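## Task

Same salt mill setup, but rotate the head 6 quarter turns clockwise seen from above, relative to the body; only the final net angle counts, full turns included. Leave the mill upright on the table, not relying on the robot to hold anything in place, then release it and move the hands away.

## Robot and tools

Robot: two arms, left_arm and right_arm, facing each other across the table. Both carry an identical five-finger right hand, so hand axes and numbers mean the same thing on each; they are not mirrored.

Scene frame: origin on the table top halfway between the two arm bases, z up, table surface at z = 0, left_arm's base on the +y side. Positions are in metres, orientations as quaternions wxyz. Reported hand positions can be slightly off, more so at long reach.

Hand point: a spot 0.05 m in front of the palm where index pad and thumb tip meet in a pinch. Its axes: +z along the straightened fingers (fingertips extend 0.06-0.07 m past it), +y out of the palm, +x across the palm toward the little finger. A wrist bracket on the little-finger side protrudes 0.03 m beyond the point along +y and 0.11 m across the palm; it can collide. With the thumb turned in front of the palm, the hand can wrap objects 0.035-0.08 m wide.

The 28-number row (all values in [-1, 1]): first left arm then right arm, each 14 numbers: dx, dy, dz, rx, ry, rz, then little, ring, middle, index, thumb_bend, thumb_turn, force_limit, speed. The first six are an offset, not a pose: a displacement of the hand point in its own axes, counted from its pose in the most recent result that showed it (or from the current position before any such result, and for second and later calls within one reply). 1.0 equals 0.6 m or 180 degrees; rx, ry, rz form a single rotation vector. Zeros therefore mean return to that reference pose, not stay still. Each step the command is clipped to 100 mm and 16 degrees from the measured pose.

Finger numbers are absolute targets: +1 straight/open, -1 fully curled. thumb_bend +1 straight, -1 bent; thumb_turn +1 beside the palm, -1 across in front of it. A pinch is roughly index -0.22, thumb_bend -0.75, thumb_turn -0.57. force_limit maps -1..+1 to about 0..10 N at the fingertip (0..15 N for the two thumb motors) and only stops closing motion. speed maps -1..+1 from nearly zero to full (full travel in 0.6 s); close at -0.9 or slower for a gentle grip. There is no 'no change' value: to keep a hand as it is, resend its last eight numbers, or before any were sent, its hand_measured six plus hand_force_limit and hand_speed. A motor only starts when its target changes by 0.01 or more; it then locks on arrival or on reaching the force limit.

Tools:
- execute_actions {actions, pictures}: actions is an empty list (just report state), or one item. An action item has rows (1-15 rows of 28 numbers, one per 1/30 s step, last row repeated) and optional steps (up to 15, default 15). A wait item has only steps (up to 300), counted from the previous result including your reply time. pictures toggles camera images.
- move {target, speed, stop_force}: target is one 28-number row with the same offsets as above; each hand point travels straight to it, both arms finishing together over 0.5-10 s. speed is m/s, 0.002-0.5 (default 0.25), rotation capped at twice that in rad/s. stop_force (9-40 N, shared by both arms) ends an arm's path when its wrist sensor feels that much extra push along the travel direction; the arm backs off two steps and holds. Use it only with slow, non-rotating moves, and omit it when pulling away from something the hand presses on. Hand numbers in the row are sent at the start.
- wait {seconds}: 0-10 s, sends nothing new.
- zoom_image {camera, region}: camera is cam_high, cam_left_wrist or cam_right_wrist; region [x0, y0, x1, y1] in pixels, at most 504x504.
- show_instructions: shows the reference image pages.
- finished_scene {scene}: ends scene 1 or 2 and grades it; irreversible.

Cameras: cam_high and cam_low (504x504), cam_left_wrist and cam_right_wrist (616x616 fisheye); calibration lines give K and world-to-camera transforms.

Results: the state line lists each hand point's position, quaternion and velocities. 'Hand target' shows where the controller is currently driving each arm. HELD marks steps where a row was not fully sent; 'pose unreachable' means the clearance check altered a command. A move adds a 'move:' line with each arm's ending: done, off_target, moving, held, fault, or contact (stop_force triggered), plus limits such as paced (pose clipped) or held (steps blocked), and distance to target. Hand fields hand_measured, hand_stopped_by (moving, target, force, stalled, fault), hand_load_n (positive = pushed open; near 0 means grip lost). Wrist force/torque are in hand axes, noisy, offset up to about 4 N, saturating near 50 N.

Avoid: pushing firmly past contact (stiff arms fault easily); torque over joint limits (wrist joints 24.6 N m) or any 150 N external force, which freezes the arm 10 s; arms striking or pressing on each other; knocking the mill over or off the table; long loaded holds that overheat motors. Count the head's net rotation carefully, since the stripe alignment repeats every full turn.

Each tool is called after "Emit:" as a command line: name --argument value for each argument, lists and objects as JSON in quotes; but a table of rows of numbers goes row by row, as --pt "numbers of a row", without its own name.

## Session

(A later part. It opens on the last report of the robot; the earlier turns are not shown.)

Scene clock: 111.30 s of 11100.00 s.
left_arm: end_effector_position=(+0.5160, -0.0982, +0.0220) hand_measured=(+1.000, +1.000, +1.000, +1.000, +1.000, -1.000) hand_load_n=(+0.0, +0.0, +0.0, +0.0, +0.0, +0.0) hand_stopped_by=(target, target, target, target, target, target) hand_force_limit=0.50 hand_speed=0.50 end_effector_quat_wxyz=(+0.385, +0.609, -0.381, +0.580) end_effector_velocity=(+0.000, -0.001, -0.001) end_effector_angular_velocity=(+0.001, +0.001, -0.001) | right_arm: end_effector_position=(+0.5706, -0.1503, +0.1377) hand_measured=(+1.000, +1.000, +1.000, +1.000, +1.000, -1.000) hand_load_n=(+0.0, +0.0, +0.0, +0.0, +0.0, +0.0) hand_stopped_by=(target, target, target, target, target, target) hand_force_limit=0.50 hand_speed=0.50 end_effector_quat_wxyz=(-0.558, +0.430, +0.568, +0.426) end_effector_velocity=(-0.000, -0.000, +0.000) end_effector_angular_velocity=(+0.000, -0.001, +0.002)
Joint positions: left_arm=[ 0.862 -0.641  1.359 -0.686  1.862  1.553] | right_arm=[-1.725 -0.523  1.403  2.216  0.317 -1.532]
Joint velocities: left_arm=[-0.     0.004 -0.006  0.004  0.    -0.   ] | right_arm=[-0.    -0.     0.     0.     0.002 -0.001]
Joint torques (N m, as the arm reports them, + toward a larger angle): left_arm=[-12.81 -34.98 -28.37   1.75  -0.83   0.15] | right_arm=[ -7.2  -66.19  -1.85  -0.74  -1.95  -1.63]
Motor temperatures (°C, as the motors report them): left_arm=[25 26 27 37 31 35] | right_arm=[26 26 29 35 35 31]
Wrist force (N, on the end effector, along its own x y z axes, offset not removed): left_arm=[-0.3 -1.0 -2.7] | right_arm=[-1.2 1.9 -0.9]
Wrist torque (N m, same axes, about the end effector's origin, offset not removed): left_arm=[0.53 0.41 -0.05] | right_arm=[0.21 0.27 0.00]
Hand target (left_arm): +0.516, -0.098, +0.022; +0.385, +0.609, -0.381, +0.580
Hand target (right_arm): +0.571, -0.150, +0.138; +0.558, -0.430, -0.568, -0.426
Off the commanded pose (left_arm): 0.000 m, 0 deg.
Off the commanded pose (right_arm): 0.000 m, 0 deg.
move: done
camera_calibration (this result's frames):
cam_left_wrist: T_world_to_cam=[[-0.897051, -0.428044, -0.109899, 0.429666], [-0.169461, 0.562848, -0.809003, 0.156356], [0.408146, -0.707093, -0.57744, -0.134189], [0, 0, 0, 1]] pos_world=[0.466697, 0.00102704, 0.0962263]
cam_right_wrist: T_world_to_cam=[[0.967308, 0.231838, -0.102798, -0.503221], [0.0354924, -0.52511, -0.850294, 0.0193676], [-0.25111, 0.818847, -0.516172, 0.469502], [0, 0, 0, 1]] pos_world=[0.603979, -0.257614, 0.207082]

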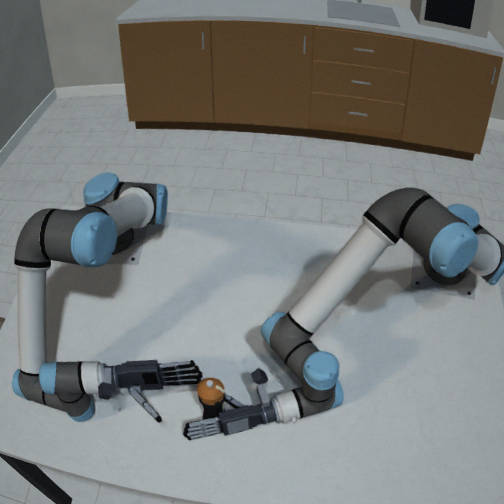

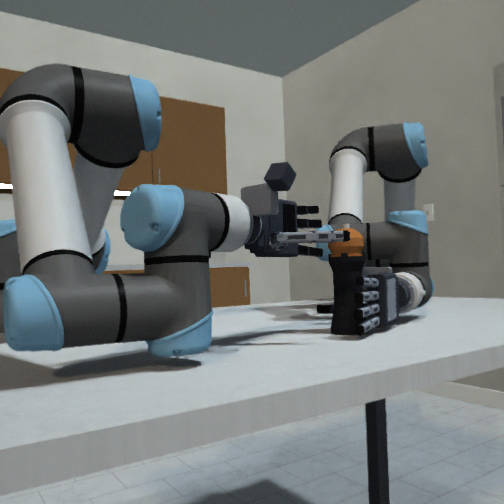

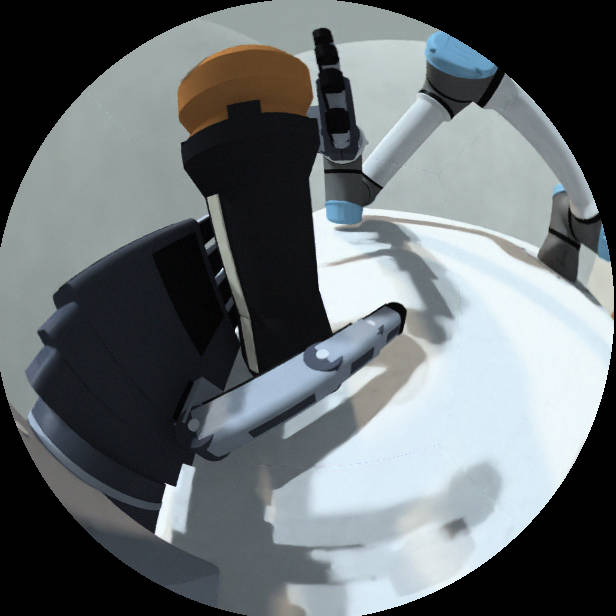

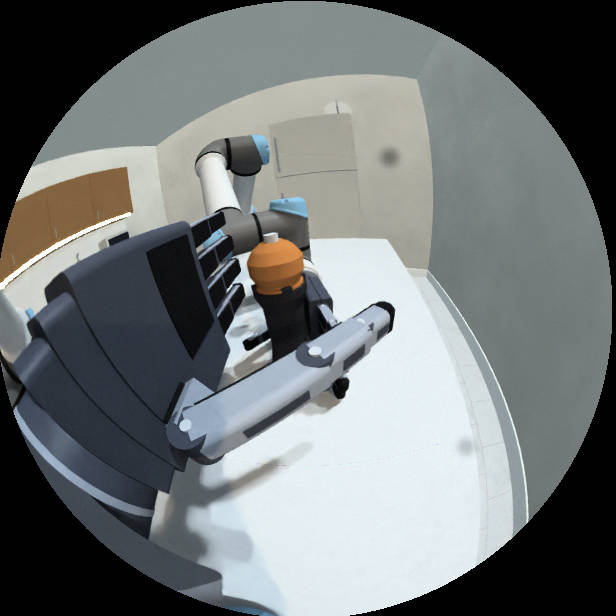

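Close left, shift right, approach, zoom.

Emit:
move --target '[0,0,0,0,0,0,-1,-1,-1,-1,-1,-1,1,0,0,-0.02,0,0,0,0,1,1,1,1,1,-1,0.5,0.5]'

Emit:
move --target '[0,0,0,0,0,0,-1,-1,-1,-1,-1,-1,1,0,0,0,0.19,0,0,0,1,1,1,1,1,-1,0.5,0.5]' --speed 0.1

Emit:
zoom_image --camera "cam_high" --region '[160,340,280,440]'

Emit:
move --target '[0,0,0,0,0,0,-1,-1,-1,-1,-1,-1,1,0,0,0.001,0,0,0,0,-1,-1,-1,-1,-1,-1,1,0]'

Emit:
move --target '[0,0,0,0,0,0,-1,-1,-1,-1,-1,-1,1,0,0,0.01,-0.029,-0.25,0,0,-1,-1,-1,-1,-1,-1,1,0]' --speed 0.2

Emit:
move --target '[0,0,0,0,0,0,-1,-1,-1,-1,-1,-1,1,0,0,0.01,-0.029,-0.25,0,0,-1,-1,-1,-1,-1,-1,1,0]' --speed 0.2

Emit:
move --target '[0,0,0,0,0,0,-1,-1,-1,-1,-1,-1,1,0,0,0,0,0,0,0,1,1,1,1,1,-1,0.5,0.5]'

Emit:
move --target '[0,0,0,0,0,0,-1,-1,-1,-1,-1,-1,1,0,0,-0.057,0.003,0.5,0,0,1,1,1,1,1,-1,0.5,0.5]' --speed 0.3

Emit:
zoom_image --camera "cam_high" --region '[160,340,280,440]'

Scene clock: 121.77 s of 11100.00 s.
left_arm: end_effector_position=(+0.5160, -0.0982, +0.0221) hand_measured=(-0.378, -0.322, -0.252, -0.136, +0.230, -1.000) hand_load_n=(+9.5, +0.0, +0.0, +5.5, +11.5, -0.5) hand_stopped_by=(force, force, force, force, force, target) hand_force_limit=1.00 hand_speed=0.00 end_effector_quat_wxyz=(+0.385, +0.609, -0.381, +0.580) end_effector_velocity=(+0.000, -0.000, +0.001) end_effector_angular_velocity=(-0.001, +0.000, +0.001) | right_arm: end_effector_position=(+0.5591, -0.1536, +0.1376) hand_measured=(+1.000, +1.000, +1.000, +1.000, +1.000, -1.000) hand_load_n=(+0.0, +0.0, +0.0, +0.0, +0.0, +0.0) hand_stopped_by=(target, target, target, target, target, target) hand_force_limit=0.50 hand_speed=0.50 end_effector_quat_wxyz=(-0.558, +0.430, +0.568, +0.426) end_effector_velocity=(-0.000, -0.000, -0.000) end_effector_angular_velocity=(-0.000, -0.000, +0.001)
Joint positions: left_arm=[ 0.862 -0.641  1.359 -0.686  1.862  1.553] | right_arm=[-1.731 -0.541  1.449  2.19   0.323 -1.533]
Joint velocities: left_arm=[ 0.    -0.001 -0.     0.001 -0.001 -0.001] | right_arm=[-0.     0.     0.    -0.001  0.001  0.   ]
Joint torques (N m, as the arm reports them, + toward a larger angle): left_arm=[ -3.6  -49.91  -8.07  -0.79  -0.92  -2.17] | right_arm=[ -7.46 -66.45  -1.54  -0.68   2.08  -1.69]
Motor temperatures (°C, as the motors report them): left_arm=[25 26 27 37 31 35] | right_arm=[26 26 29 35 35 31]
Wrist force (N, on the end effector, along its own x y z axes, offset not removed): left_arm=[2.4 0.6 3.4] | right_arm=[-0.4 2.8 -1.3]
Wrist torque (N m, same axes, about the end effector's origin, offset not removed): left_arm=[0.09 -0.03 -0.40] | right_arm=[0.32 0.09 0.05]
Hand target (left_arm): +0.516, -0.098, +0.022; +0.385, +0.609, -0.381, +0.580
Hand target (right_arm): +0.559, -0.154, +0.138; +0.558, -0.430, -0.568, -0.426
Off the commanded pose (left_arm): 0.000 m, 0 deg.
Off the commanded pose (right_arm): 0.000 m, 0 deg.
After step 90, 6.37 s passed at rest.
move: done
camera_calibration (this result's frames):
cam_left_wrist: T_world_to_cam=[[-0.897095, -0.427944, -0.109932, 0.429653], [-0.169303, 0.562754, -0.809101, 0.156342], [0.408114, -0.707228, -0.577296, -0.134172], [0, 0, 0, 1]] pos_world=[0.466666, 0.000994951, 0.096272]
cam_right_wrist: T_world_to_cam=[[0.967308, 0.231838, -0.102796, -0.491305], [0.0354944, -0.525111, -0.850293, 0.0180466], [-0.25111, 0.818846, -0.516173, 0.469202], [0, 0, 0, 1]] pos_world=[0.592424, -0.260824, 0.20703]

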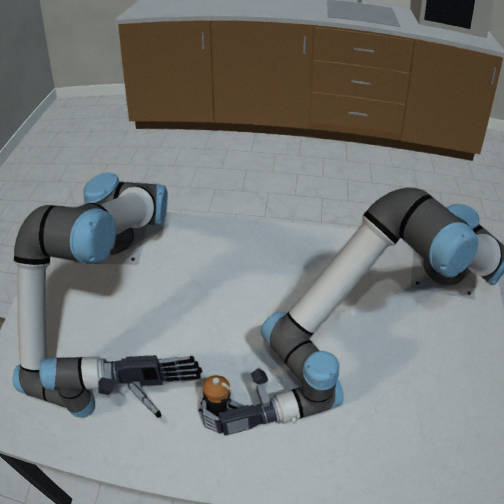

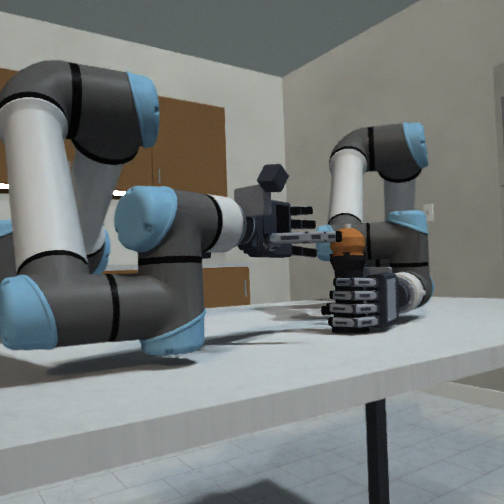

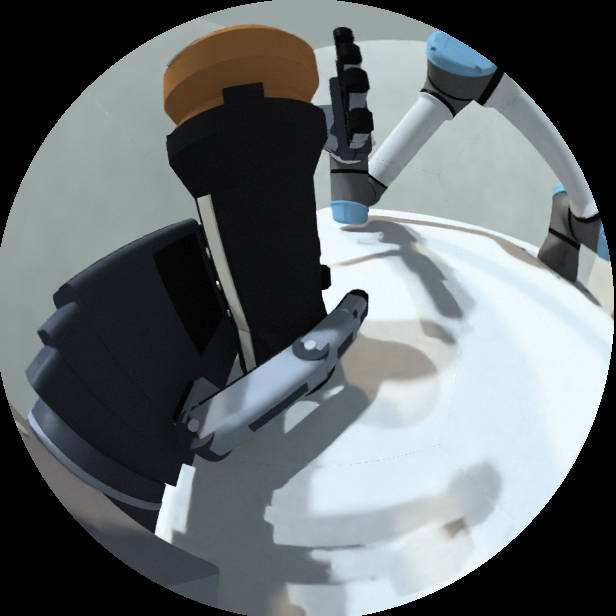

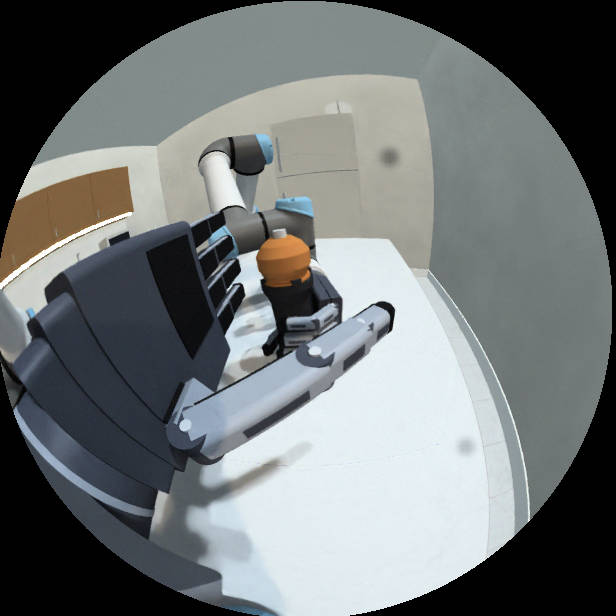

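Scene clock: 123.37 s of 11100.00 s.
left_arm: end_effector_position=(+0.5160, -0.0982, +0.0221) hand_measured=(-0.378, -0.322, -0.252, -0.136, +0.230, -1.000) hand_load_n=(+10.0, +0.0, +0.0, +5.5, +11.5, -1.0) hand_stopped_by=(force, force, force, force, force, target) hand_force_limit=1.00 hand_speed=0.00 end_effector_quat_wxyz=(+0.385, +0.609, -0.381, +0.580) end_effector_velocity=(+0.000, -0.000, +0.000) end_effector_angular_velocity=(-0.001, -0.001, -0.000) | right_arm: end_effector_position=(+0.5286, -0.0438, +0.1361) hand_measured=(+1.000, +1.000, +1.000, +1.000, +1.000, -1.000) hand_load_n=(+0.0, +0.0, +0.0, +0.0, +0.0, +0.0) hand_stopped_by=(target, target, target, target, target, target) hand_force_limit=0.50 hand_speed=0.50 end_effector_quat_wxyz=(-0.558, +0.430, +0.568, +0.426) end_effector_velocity=(-0.000, +0.001, +0.000) end_effector_angular_velocity=(-0.001, -0.001, +0.001)
Joint positions: left_arm=[ 0.862 -0.641  1.359 -0.686  1.862  1.553] | right_arm=[-1.546 -0.532  1.433  2.141  0.139 -1.476]
Joint velocities: left_arm=[-0.     0.    -0.    -0.001  0.     0.   ] | right_arm=[ 0.002  0.001 -0.004 -0.006 -0.001  0.009]
Joint torques (N m, as the arm reports them, + toward a larger angle): left_arm=[ -4.08 -51.82  -6.48  -0.74  -0.74  -2.18] | right_arm=[  6.97 -41.13 -20.71  -0.99  -2.16   1.79]
Motor temperatures (°C, as the motors report them): left_arm=[25 26 27 37 31 35] | right_arm=[26 26 29 35 35 31]
Wrist force (N, on the end effector, along its own x y z axes, offset not removed): left_arm=[4.5 -0.9 -0.7] | right_arm=[-1.7 2.4 -1.0]
Wrist torque (N m, same axes, about the end effector's origin, offset not removed): left_arm=[0.17 -0.15 -0.11] | right_arm=[0.26 0.36 -0.03]
Hand target (left_arm): +0.516, -0.098, +0.022; +0.385, +0.609, -0.381, +0.580
Hand target (right_arm): +0.529, -0.044, +0.136; +0.558, -0.430, -0.568, -0.426
Off the commanded pose (left_arm): 0.000 m, 0 deg.
Off the commanded pose (right_arm): 0.000 m, 0 deg.
move: done
camera_calibration (this result's frames):
cam_left_wrist: T_world_to_cam=[[-0.897093, -0.427947, -0.109932, 0.429653], [-0.169305, 0.562754, -0.809101, 0.156343], [0.408117, -0.707227, -0.577296, -0.134174], [0, 0, 0, 1]] pos_world=[0.466667, 0.000995085, 0.0962719]
cam_right_wrist: T_world_to_cam=[[0.967306, 0.231855, -0.102773, -0.487454], [0.0354818, -0.524973, -0.850379, 0.0754783], [-0.251117, 0.81893, -0.516037, 0.370847], [0, 0, 0, 1]] pos_world=[0.561965, -0.151055, 0.205459]

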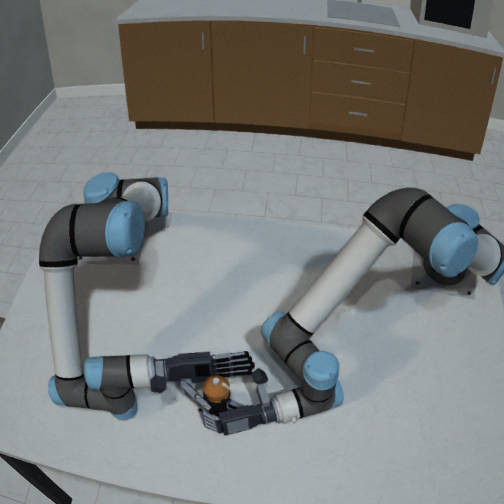

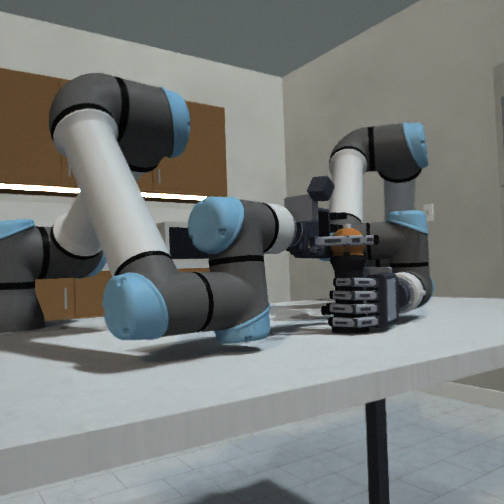

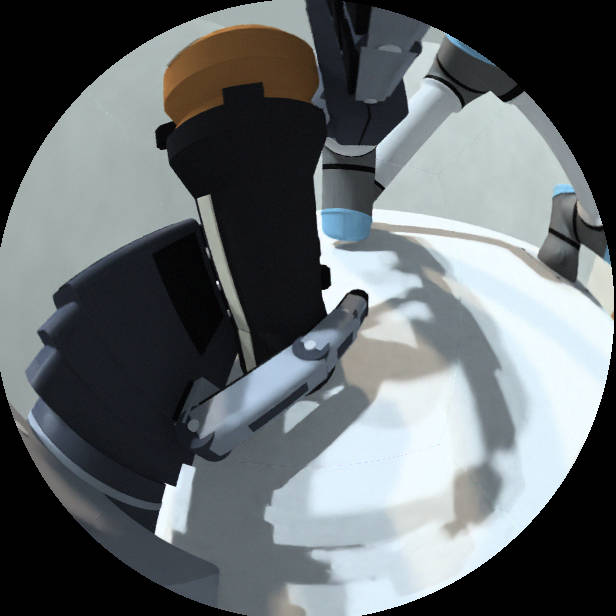

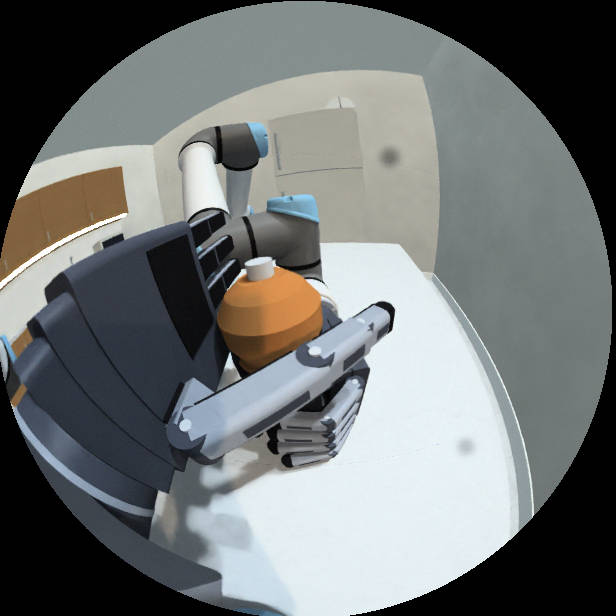

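Region (160, 340, 280, 440) of cam_high's 504x504 image, scaled by 4.200, with more detail than that image has.

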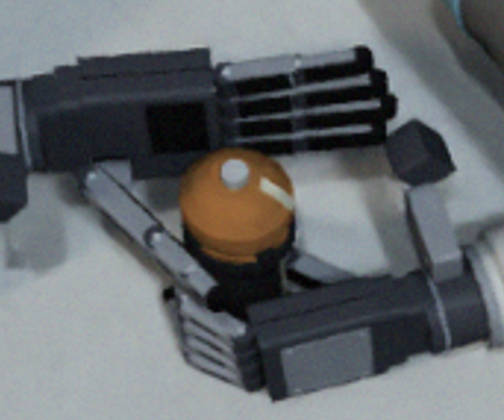

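Scene clock: 124.87 s of 11100.00 s.
left_arm: end_effector_position=(+0.5159, -0.0982, +0.0220) hand_measured=(-0.374, -0.322, -0.252, -0.136, +0.230, -1.000) hand_load_n=(+22.0, +6.0, +1.0, +3.0, +11.5, -4.5) hand_stopped_by=(force, force, force, force, force, target) hand_force_limit=1.00 hand_speed=0.00 end_effector_quat_wxyz=(+0.385, +0.609, -0.381, +0.580) end_effector_velocity=(+0.000, +0.000, -0.000) end_effector_angular_velocity=(+0.000, -0.000, +0.000) | right_arm: end_effector_position=(+0.5292, -0.0436, +0.1361) hand_measured=(-1.000, -0.486, -0.098, -0.116, +0.228, -1.000) hand_load_n=(+0.0, +11.5, +5.5, +11.5, +13.0, +3.0) hand_stopped_by=(target, force, force, force, force, target) hand_force_limit=1.00 hand_speed=0.00 end_effector_quat_wxyz=(-0.558, +0.430, +0.568, +0.426) end_effector_velocity=(-0.000, -0.000, -0.000) end_effector_angular_velocity=(+0.000, -0.000, +0.000)
Joint positions: left_arm=[ 0.862 -0.641  1.359 -0.686  1.862  1.553] | right_arm=[-1.546 -0.531  1.43   2.143  0.139 -1.476]
Joint velocities: left_arm=[ 0.  0.  0.  0. -0.  0.] | right_arm=[-0.     0.    -0.    -0.     0.001 -0.   ]
Joint torques (N m, as the arm reports them, + toward a larger angle): left_arm=[  3.68 -52.31 -21.13  -6.5    1.62  -2.09] | right_arm=[-21.31 -33.98 -14.27   1.55  -2.38  -0.05]
Motor temperatures (°C, as the motors report them): left_arm=[25 26 27 37 31 35] | right_arm=[26 26 29 35 35 31]
Wrist force (N, on the end effector, along its own x y z axes, offset not removed): left_arm=[-18.4 6.2 23.2] | right_arm=[10.8 4.6 20.4]
Wrist torque (N m, same axes, about the end effector's origin, offset not removed): left_arm=[0.31 -2.00 0.36] | right_arm=[0.11 -0.32 0.35]
Hand target (left_arm): +0.516, -0.098, +0.022; +0.385, +0.609, -0.381, +0.580
Hand target (right_arm): +0.529, -0.044, +0.136; +0.558, -0.430, -0.568, -0.426
Off the commanded pose (left_arm): 0.000 m, 0 deg.
Off the commanded pose (right_arm): 0.000 m, 0 deg.
move: done
camera_calibration (this result's frames):
cam_left_wrist: T_world_to_cam=[[-0.89713, -0.427884, -0.109879, 0.429617], [-0.169381, 0.562883, -0.808995, 0.156335], [0.408005, -0.707162, -0.577455, -0.134115], [0, 0, 0, 1]] pos_world=[0.466622, 0.000986718, 0.096235]
cam_right_wrist: T_world_to_cam=[[0.967312, 0.231863, -0.102701, -0.48807], [0.035546, -0.524963, -0.850383, 0.0755338], [-0.251087, 0.818934, -0.516045, 0.370857], [0, 0, 0, 1]] pos_world=[0.562549, -0.15089, 0.205486]

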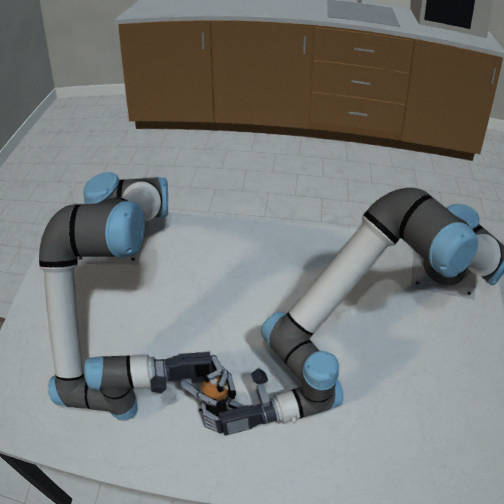

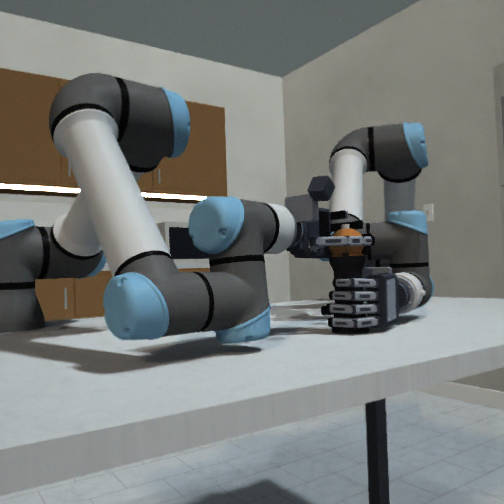

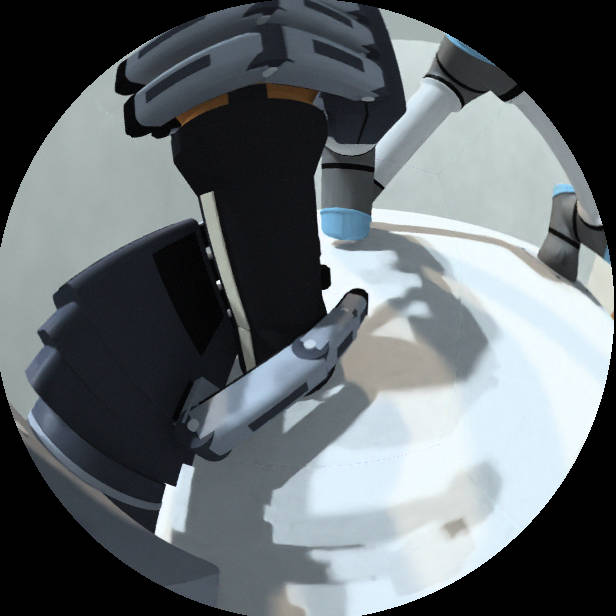

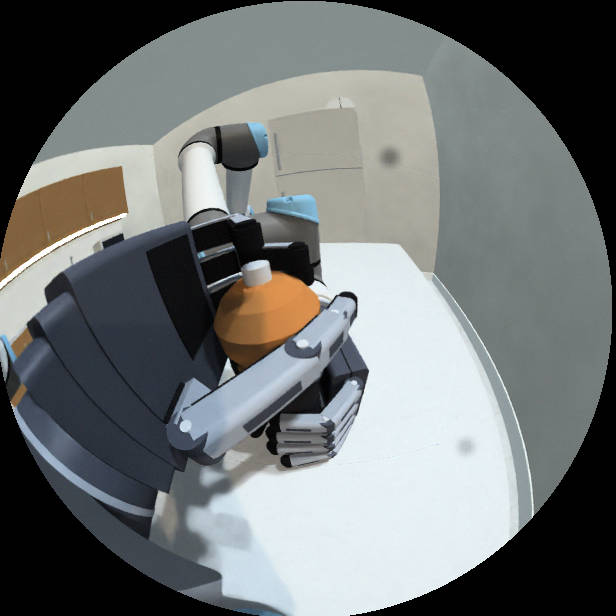

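Scene clock: 127.30 s of 11100.00 s.
left_arm: end_effector_position=(+0.5160, -0.0982, +0.0220) hand_measured=(-0.362, -0.322, -0.252, -0.138, +0.232, -1.000) hand_load_n=(+16.5, +5.5, +0.5, +2.0, +16.5, +1.0) hand_stopped_by=(force, force, force, force, force, target) hand_force_limit=1.00 hand_speed=0.00 end_effector_quat_wxyz=(+0.385, +0.609, -0.381, +0.580) end_effector_velocity=(-0.000, -0.000, +0.000) end_effector_angular_velocity=(+0.000, -0.000, +0.000) | right_arm: end_effector_position=(+0.5397, -0.0585, +0.1364) hand_measured=(-1.000, -0.486, -0.100, -0.116, +0.228, -1.000) hand_load_n=(+0.0, +9.0, +4.0, +12.5, +14.0, +4.0) hand_stopped_by=(target, force, force, force, force, target) hand_force_limit=1.00 hand_speed=0.00 end_effector_quat_wxyz=(-0.352, +0.610, +0.362, +0.611) end_effector_velocity=(+0.000, +0.000, -0.000) end_effector_angular_velocity=(-0.001, +0.000, -0.008)
Joint positions: left_arm=[ 0.862 -0.641  1.359 -0.686  1.862  1.553] | right_arm=[-1.376 -0.698  1.909  1.939 -0.817 -1.589]
Joint velocities: left_arm=[-0.    -0.     0.    -0.    -0.001  0.   ] | right_arm=[ 0.004 -0.     0.001  0.001 -0.012 -0.001]
Joint torques (N m, as the arm reports them, + toward a larger angle): left_arm=[ 33.72 -46.42 -20.58   1.96  -7.85  -2.2 ] | right_arm=[  4.84 -39.55  16.85   0.64  -2.02   2.81]
Motor temperatures (°C, as the motors report them): left_arm=[25 26 27 37 31 35] | right_arm=[26 26 29 35 35 31]
Wrist force (N, on the end effector, along its own x y z axes, offset not removed): left_arm=[5.3 30.3 5.4] | right_arm=[21.8 9.7 20.3]
Wrist torque (N m, same axes, about the end effector's origin, offset not removed): left_arm=[0.24 -0.68 1.26] | right_arm=[0.73 -0.12 0.46]
Hand target (left_arm): +0.516, -0.098, +0.022; +0.385, +0.609, -0.381, +0.580
Hand target (right_arm): +0.540, -0.059, +0.136; -0.352, +0.610, +0.361, +0.611
Off the commanded pose (left_arm): 0.000 m, 0 deg.
Off the commanded pose (right_arm): 0.000 m, 0 deg.
move: done
camera_calibration (this result's frames):
cam_left_wrist: T_world_to_cam=[[-0.89711, -0.427924, -0.109886, 0.429626], [-0.169394, 0.562863, -0.809006, 0.156358], [0.408044, -0.707153, -0.577438, -0.134123], [0, 0, 0, 1]] pos_world=[0.466636, 0.000993759, 0.0962563]
cam_right_wrist: T_world_to_cam=[[0.849376, -0.519235, -0.0946376, -0.476167], [-0.336601, -0.394804, -0.854886, 0.276631], [0.406523, 0.757974, -0.510112, 0.0265773], [0, 0, 0, 1]] pos_world=[0.486755, -0.158172, 0.204982]

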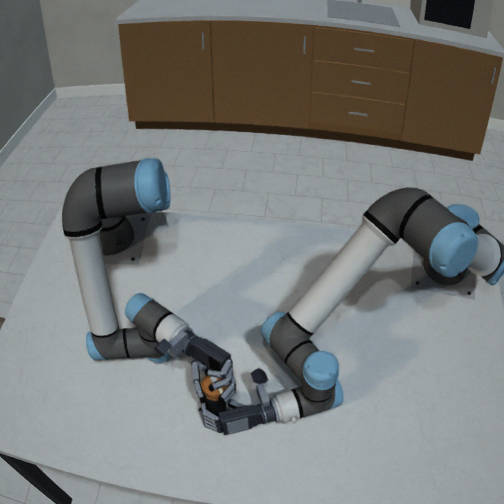

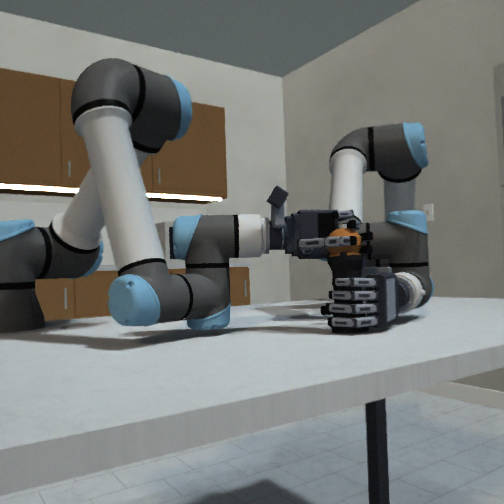

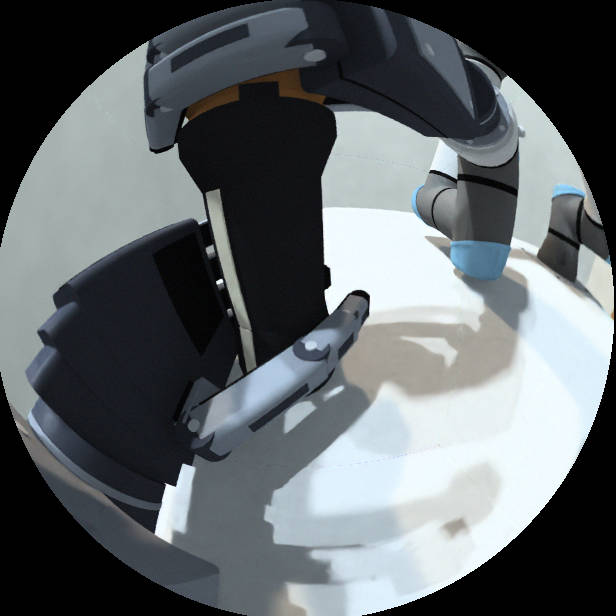

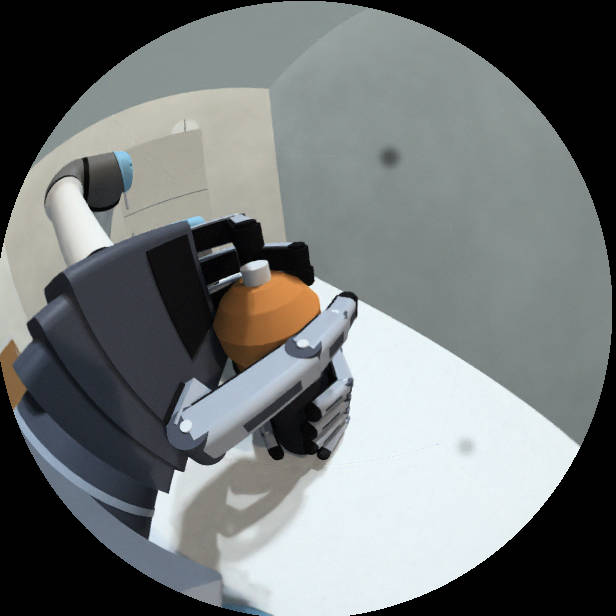

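Scene clock: 129.73 s of 11100.00 s.
left_arm: end_effector_position=(+0.5160, -0.0982, +0.0220) hand_measured=(-0.364, -0.322, -0.252, -0.136, +0.236, -1.000) hand_load_n=(+6.0, +0.0, +1.5, +7.5, +24.5, +2.0) hand_stopped_by=(force, force, force, force, force, target) hand_force_limit=1.00 hand_speed=0.00 end_effector_quat_wxyz=(+0.385, +0.609, -0.381, +0.580) end_effector_velocity=(-0.000, -0.000, +0.000) end_effector_angular_velocity=(-0.000, -0.002, -0.002) | right_arm: end_effector_position=(+0.5364, -0.0765, +0.1366) hand_measured=(-1.000, -0.486, -0.100, -0.116, +0.230, -1.000) hand_load_n=(+0.0, +9.5, +0.0, +11.5, +19.0, +4.0) hand_stopped_by=(target, force, force, force, force, target) hand_force_limit=1.00 hand_speed=0.00 end_effector_quat_wxyz=(-0.092, +0.698, +0.101, +0.703) end_effector_velocity=(+0.001, -0.000, +0.000) end_effector_angular_velocity=(+0.002, -0.002, -0.009)
Joint positions: left_arm=[ 0.862 -0.641  1.359 -0.686  1.862  1.553] | right_arm=[-1.003 -0.641  1.748  2.03  -1.975 -1.586]
Joint velocities: left_arm=[-0.    -0.    -0.    -0.001  0.001  0.002] | right_arm=[ 0.002  0.002 -0.006  0.001 -0.011  0.   ]
Joint torques (N m, as the arm reports them, + toward a larger angle): left_arm=[ 25.37 -41.02 -21.98   0.89  -8.79   0.01] | right_arm=[16.   -7.39 -2.96  6.36 -1.46 -0.28]
Motor temperatures (°C, as the motors report them): left_arm=[25 26 27 37 31 35] | right_arm=[26 26 29 35 35 31]
Wrist force (N, on the end effector, along its own x y z axes, offset not removed): left_arm=[14.1 34.5 -15.4] | right_arm=[33.8 10.7 16.2]
Wrist torque (N m, same axes, about the end effector's origin, offset not removed): left_arm=[0.65 0.07 0.16] | right_arm=[0.84 -0.20 0.93]
Hand target (left_arm): +0.516, -0.098, +0.022; +0.385, +0.609, -0.381, +0.580
Hand target (right_arm): +0.536, -0.076, +0.137; -0.092, +0.698, +0.100, +0.703
Off the commanded pose (left_arm): 0.000 m, 0 deg.
Off the commanded pose (right_arm): 0.000 m, 0 deg.
move: done
camera_calibration (this result's frames):
cam_left_wrist: T_world_to_cam=[[-0.897051, -0.428052, -0.109865, 0.429651], [-0.169494, 0.562841, -0.809, 0.156407], [0.408131, -0.707093, -0.57745, -0.13415], [0, 0, 0, 1]] pos_world=[0.46668, 0.0010239, 0.0962717]
cam_right_wrist: T_world_to_cam=[[0.235166, -0.967387, -0.0941289, -0.18752], [-0.50806, -0.0397871, -0.860402, 0.388502], [0.828597, 0.25016, -0.500847, -0.224913], [0, 0, 0, 1]] pos_world=[0.427843, -0.109683, 0.20397]

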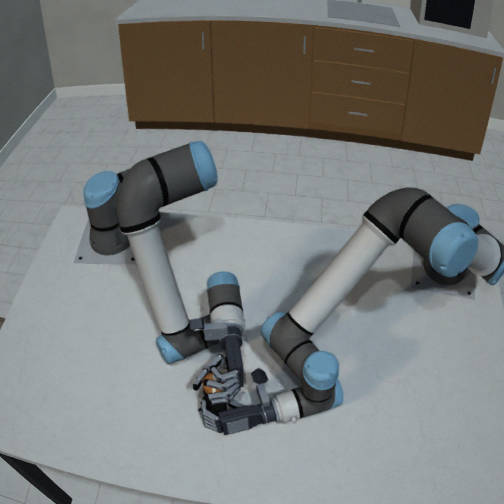

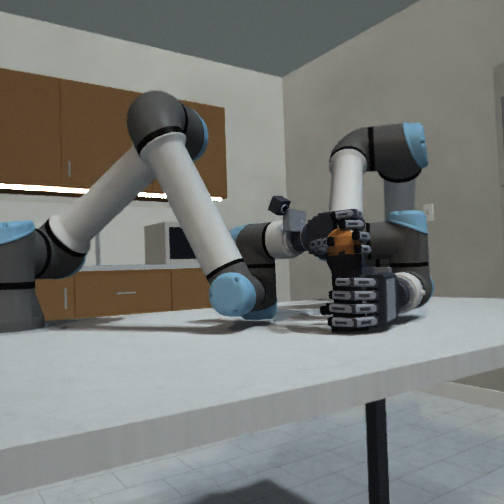

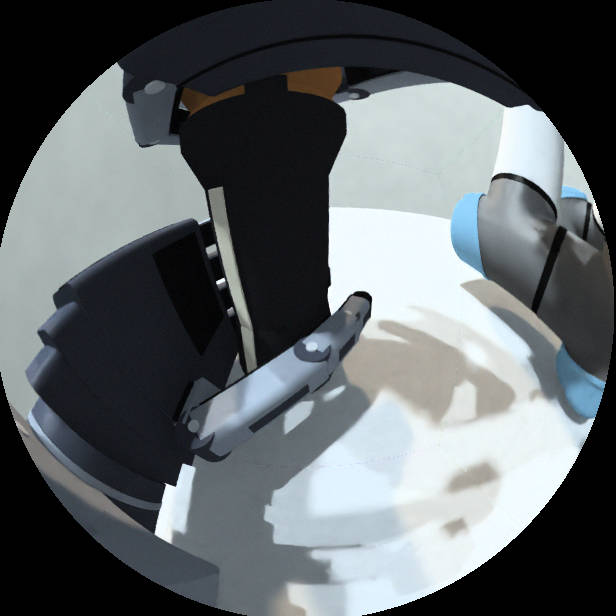

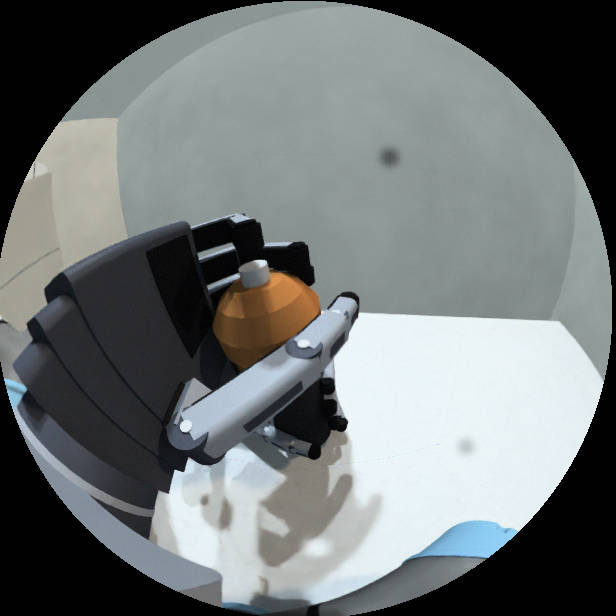

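Scene clock: 130.83 s of 11100.00 s.
left_arm: end_effector_position=(+0.5160, -0.0981, +0.0220) hand_measured=(-0.364, -0.322, -0.252, -0.136, +0.232, -1.000) hand_load_n=(+4.0, +0.0, +2.0, +9.0, +10.0, -2.5) hand_stopped_by=(force, force, force, force, force, target) hand_force_limit=1.00 hand_speed=0.00 end_effector_quat_wxyz=(+0.385, +0.609, -0.381, +0.580) end_effector_velocity=(-0.000, +0.000, -0.001) end_effector_angular_velocity=(+0.001, +0.002, +0.000) | right_arm: end_effector_position=(+0.5364, -0.0765, +0.1366) hand_measured=(+1.000, +1.000, +1.000, +1.000, +1.000, -1.000) hand_load_n=(+0.0, +0.0, +0.0, +0.0, +0.0, +0.0) hand_stopped_by=(target, target, target, target, target, target) hand_force_limit=0.50 hand_speed=0.50 end_effector_quat_wxyz=(-0.092, +0.698, +0.101, +0.703) end_effector_velocity=(-0.000, -0.000, -0.001) end_effector_angular_velocity=(+0.001, -0.000, +0.000)
Joint positions: left_arm=[ 0.862 -0.641  1.359 -0.686  1.862  1.553] | right_arm=[-1.003 -0.641  1.748  2.03  -1.975 -1.586]
Joint velocities: left_arm=[ 0.     0.001  0.     0.    -0.    -0.001] | right_arm=[-0.     0.001 -0.    -0.002  0.     0.001]
Joint torques (N m, as the arm reports them, + toward a larger angle): left_arm=[-12.22 -42.03 -22.02   1.04   1.57  -0.02] | right_arm=[ -8.09 -61.99   0.41  -2.51   2.31   0.67]
Motor temperatures (°C, as the motors report them): left_arm=[25 26 27 37 31 35] | right_arm=[26 26 29 35 35 31]
Wrist force (N, on the end effector, along its own x y z axes, offset not removed): left_arm=[-0.3 -1.9 2.6] | right_arm=[-0.8 3.1 -0.4]
Wrist torque (N m, same axes, about the end effector's origin, offset not removed): left_arm=[-0.03 -0.05 -0.17] | right_arm=[0.32 0.15 -0.03]
Hand target (left_arm): +0.516, -0.098, +0.022; +0.385, +0.609, -0.381, +0.580
Hand target (right_arm): +0.536, -0.076, +0.137; -0.092, +0.698, +0.101, +0.703
Off the commanded pose (left_arm): 0.000 m, 0 deg.
Off the commanded pose (right_arm): 0.000 m, 0 deg.
move: done
camera_calibration (this result's frames):
cam_left_wrist: T_world_to_cam=[[-0.897052, -0.42805, -0.109865, 0.429657], [-0.169493, 0.562842, -0.809, 0.156404], [0.408129, -0.707094, -0.57745, -0.134147], [0, 0, 0, 1]] pos_world=[0.466684, 0.00102947, 0.0962716]
cam_right_wrist: T_world_to_cam=[[0.235168, -0.967387, -0.0941216, -0.187522], [-0.508058, -0.0397944, -0.860403, 0.3885], [0.828597, 0.250159, -0.500847, -0.224913], [0, 0, 0, 1]] pos_world=[0.427842, -0.109682, 0.20397]

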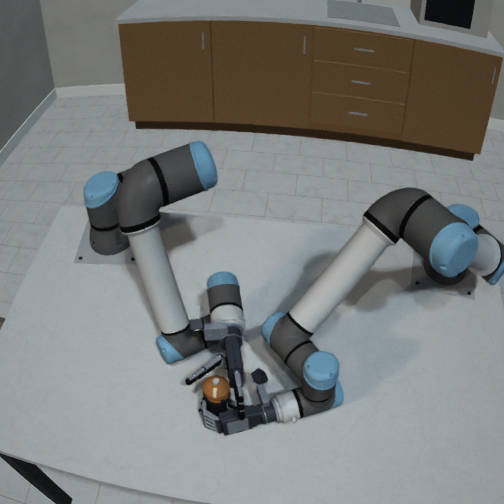

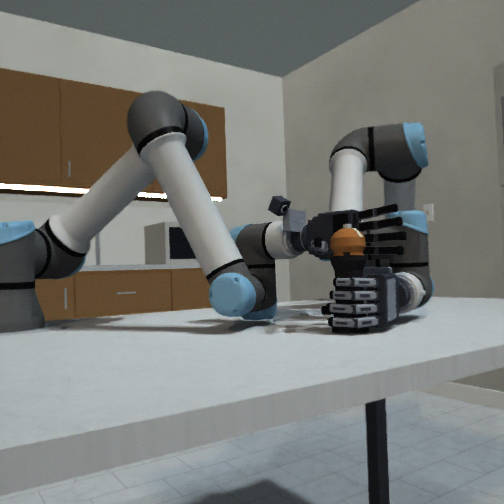

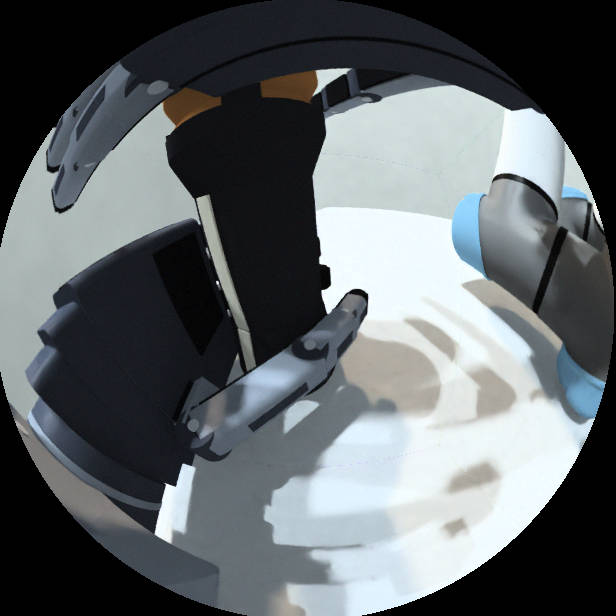

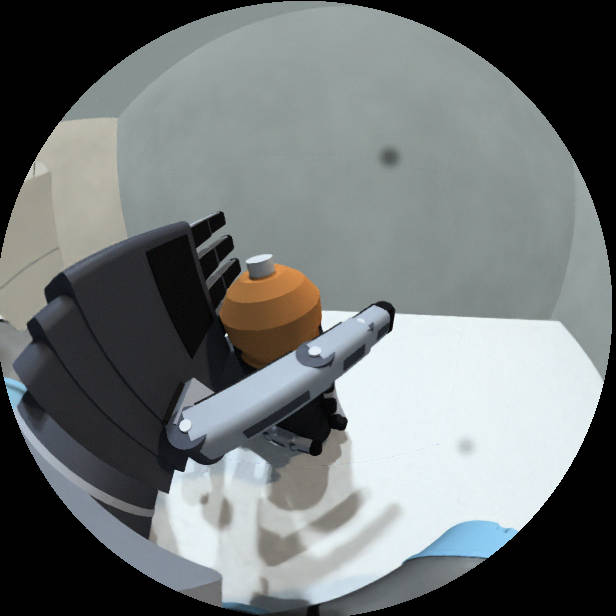

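Scene clock: 134.07 s of 11100.00 s.
left_arm: end_effector_position=(+0.5160, -0.0981, +0.0220) hand_measured=(-0.364, -0.322, -0.252, -0.136, +0.232, -1.000) hand_load_n=(+4.0, +0.0, +2.0, +9.0, +10.0, -2.5) hand_stopped_by=(force, force, force, force, force, target) hand_force_limit=1.00 hand_speed=0.00 end_effector_quat_wxyz=(+0.385, +0.609, -0.381, +0.580) end_effector_velocity=(-0.000, -0.000, +0.000) end_effector_angular_velocity=(+0.000, -0.001, -0.000) | right_arm: end_effector_position=(+0.5288, -0.0435, +0.1360) hand_measured=(+1.000, +1.000, +1.000, +1.000, +1.000, -1.000) hand_load_n=(+0.0, +0.0, +0.0, +0.0, +0.0, +0.0) hand_stopped_by=(target, target, target, target, target, target) hand_force_limit=0.50 hand_speed=0.50 end_effector_quat_wxyz=(-0.559, +0.429, +0.567, +0.426) end_effector_velocity=(-0.000, +0.001, +0.001) end_effector_angular_velocity=(-0.021, -0.002, +0.005)
Joint positions: left_arm=[ 0.862 -0.641  1.359 -0.686  1.862  1.553] | right_arm=[-1.546 -0.533  1.439  2.159  0.139 -1.498]
Joint velocities: left_arm=[-0.    -0.001  0.     0.    -0.     0.001] | right_arm=[ 0.002  0.01  -0.055 -0.101  0.005  0.147]
Joint torques (N m, as the arm reports them, + toward a larger angle): left_arm=[-11.11 -41.03 -20.99   0.91   1.42   0.08] | right_arm=[  7.57 -39.45 -21.33  -1.19   1.94   2.02]
Motor temperatures (°C, as the motors report them): left_arm=[25 26 27 37 31 35] | right_arm=[26 26 29 35 35 31]
Wrist force (N, on the end effector, along its own x y z axes, offset not removed): left_arm=[0.6 -5.0 1.6] | right_arm=[-1.6 4.0 -1.6]
Wrist torque (N m, same axes, about the end effector's origin, offset not removed): left_arm=[-0.31 -0.06 -0.22] | right_arm=[0.50 0.29 -0.03]
Hand target (left_arm): +0.516, -0.098, +0.022; +0.385, +0.609, -0.381, +0.580
Hand target (right_arm): +0.529, -0.043, +0.136; +0.559, -0.429, -0.568, -0.426
Off the commanded pose (left_arm): 0.000 m, 0 deg.
Off the commanded pose (right_arm): 0.000 m, 0 deg.
move: done
camera_calibration (this result's frames):
cam_left_wrist: T_world_to_cam=[[-0.897053, -0.428048, -0.109864, 0.429656], [-0.169492, 0.562842, -0.809, 0.156404], [0.408128, -0.707095, -0.57745, -0.134147], [0, 0, 0, 1]] pos_world=[0.466683, 0.00102854, 0.0962717]
cam_right_wrist: T_world_to_cam=[[0.967023, 0.233121, -0.102568, -0.48753], [0.0355601, -0.522362, -0.851982, 0.0758651], [-0.252192, 0.820239, -0.513426, 0.370894], [0, 0, 0, 1]] pos_world=[0.562292, -0.150939, 0.205058]

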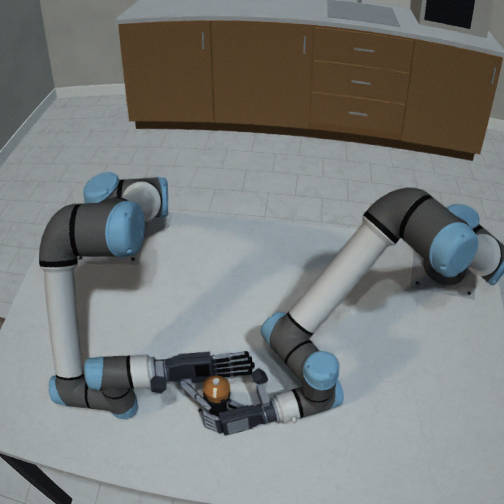

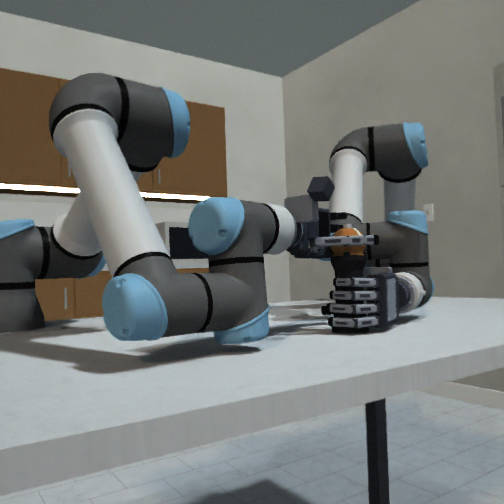

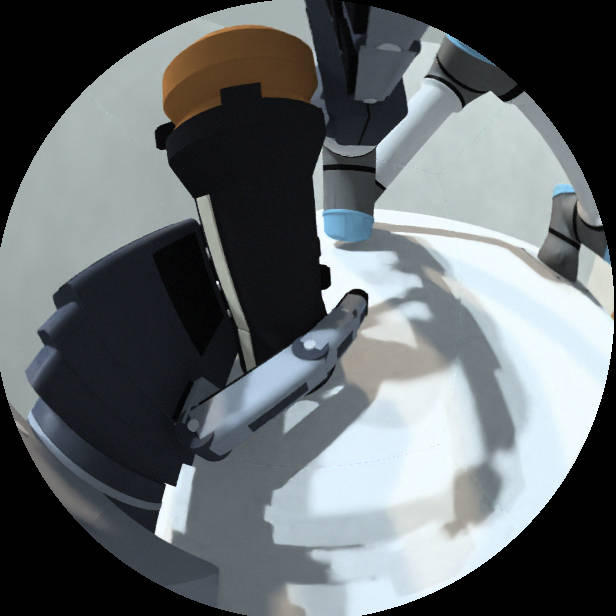

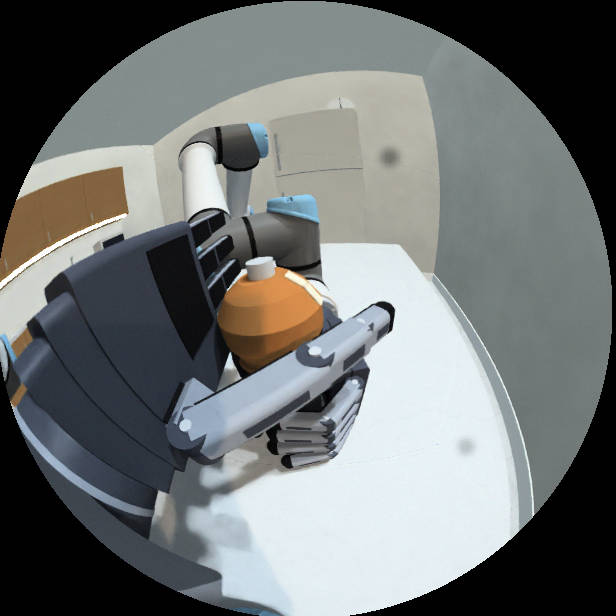

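Region (160, 340, 280, 440) of cam_high's 504x504 image, scaled by 4.200, with more detail than that image has.

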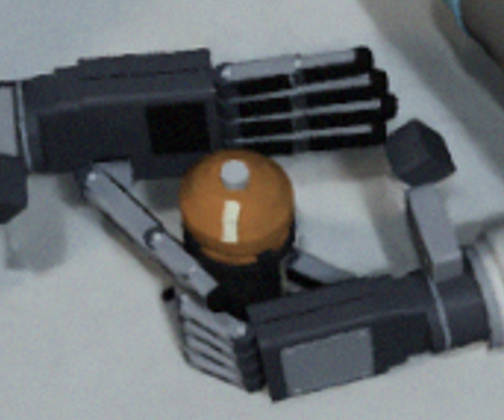

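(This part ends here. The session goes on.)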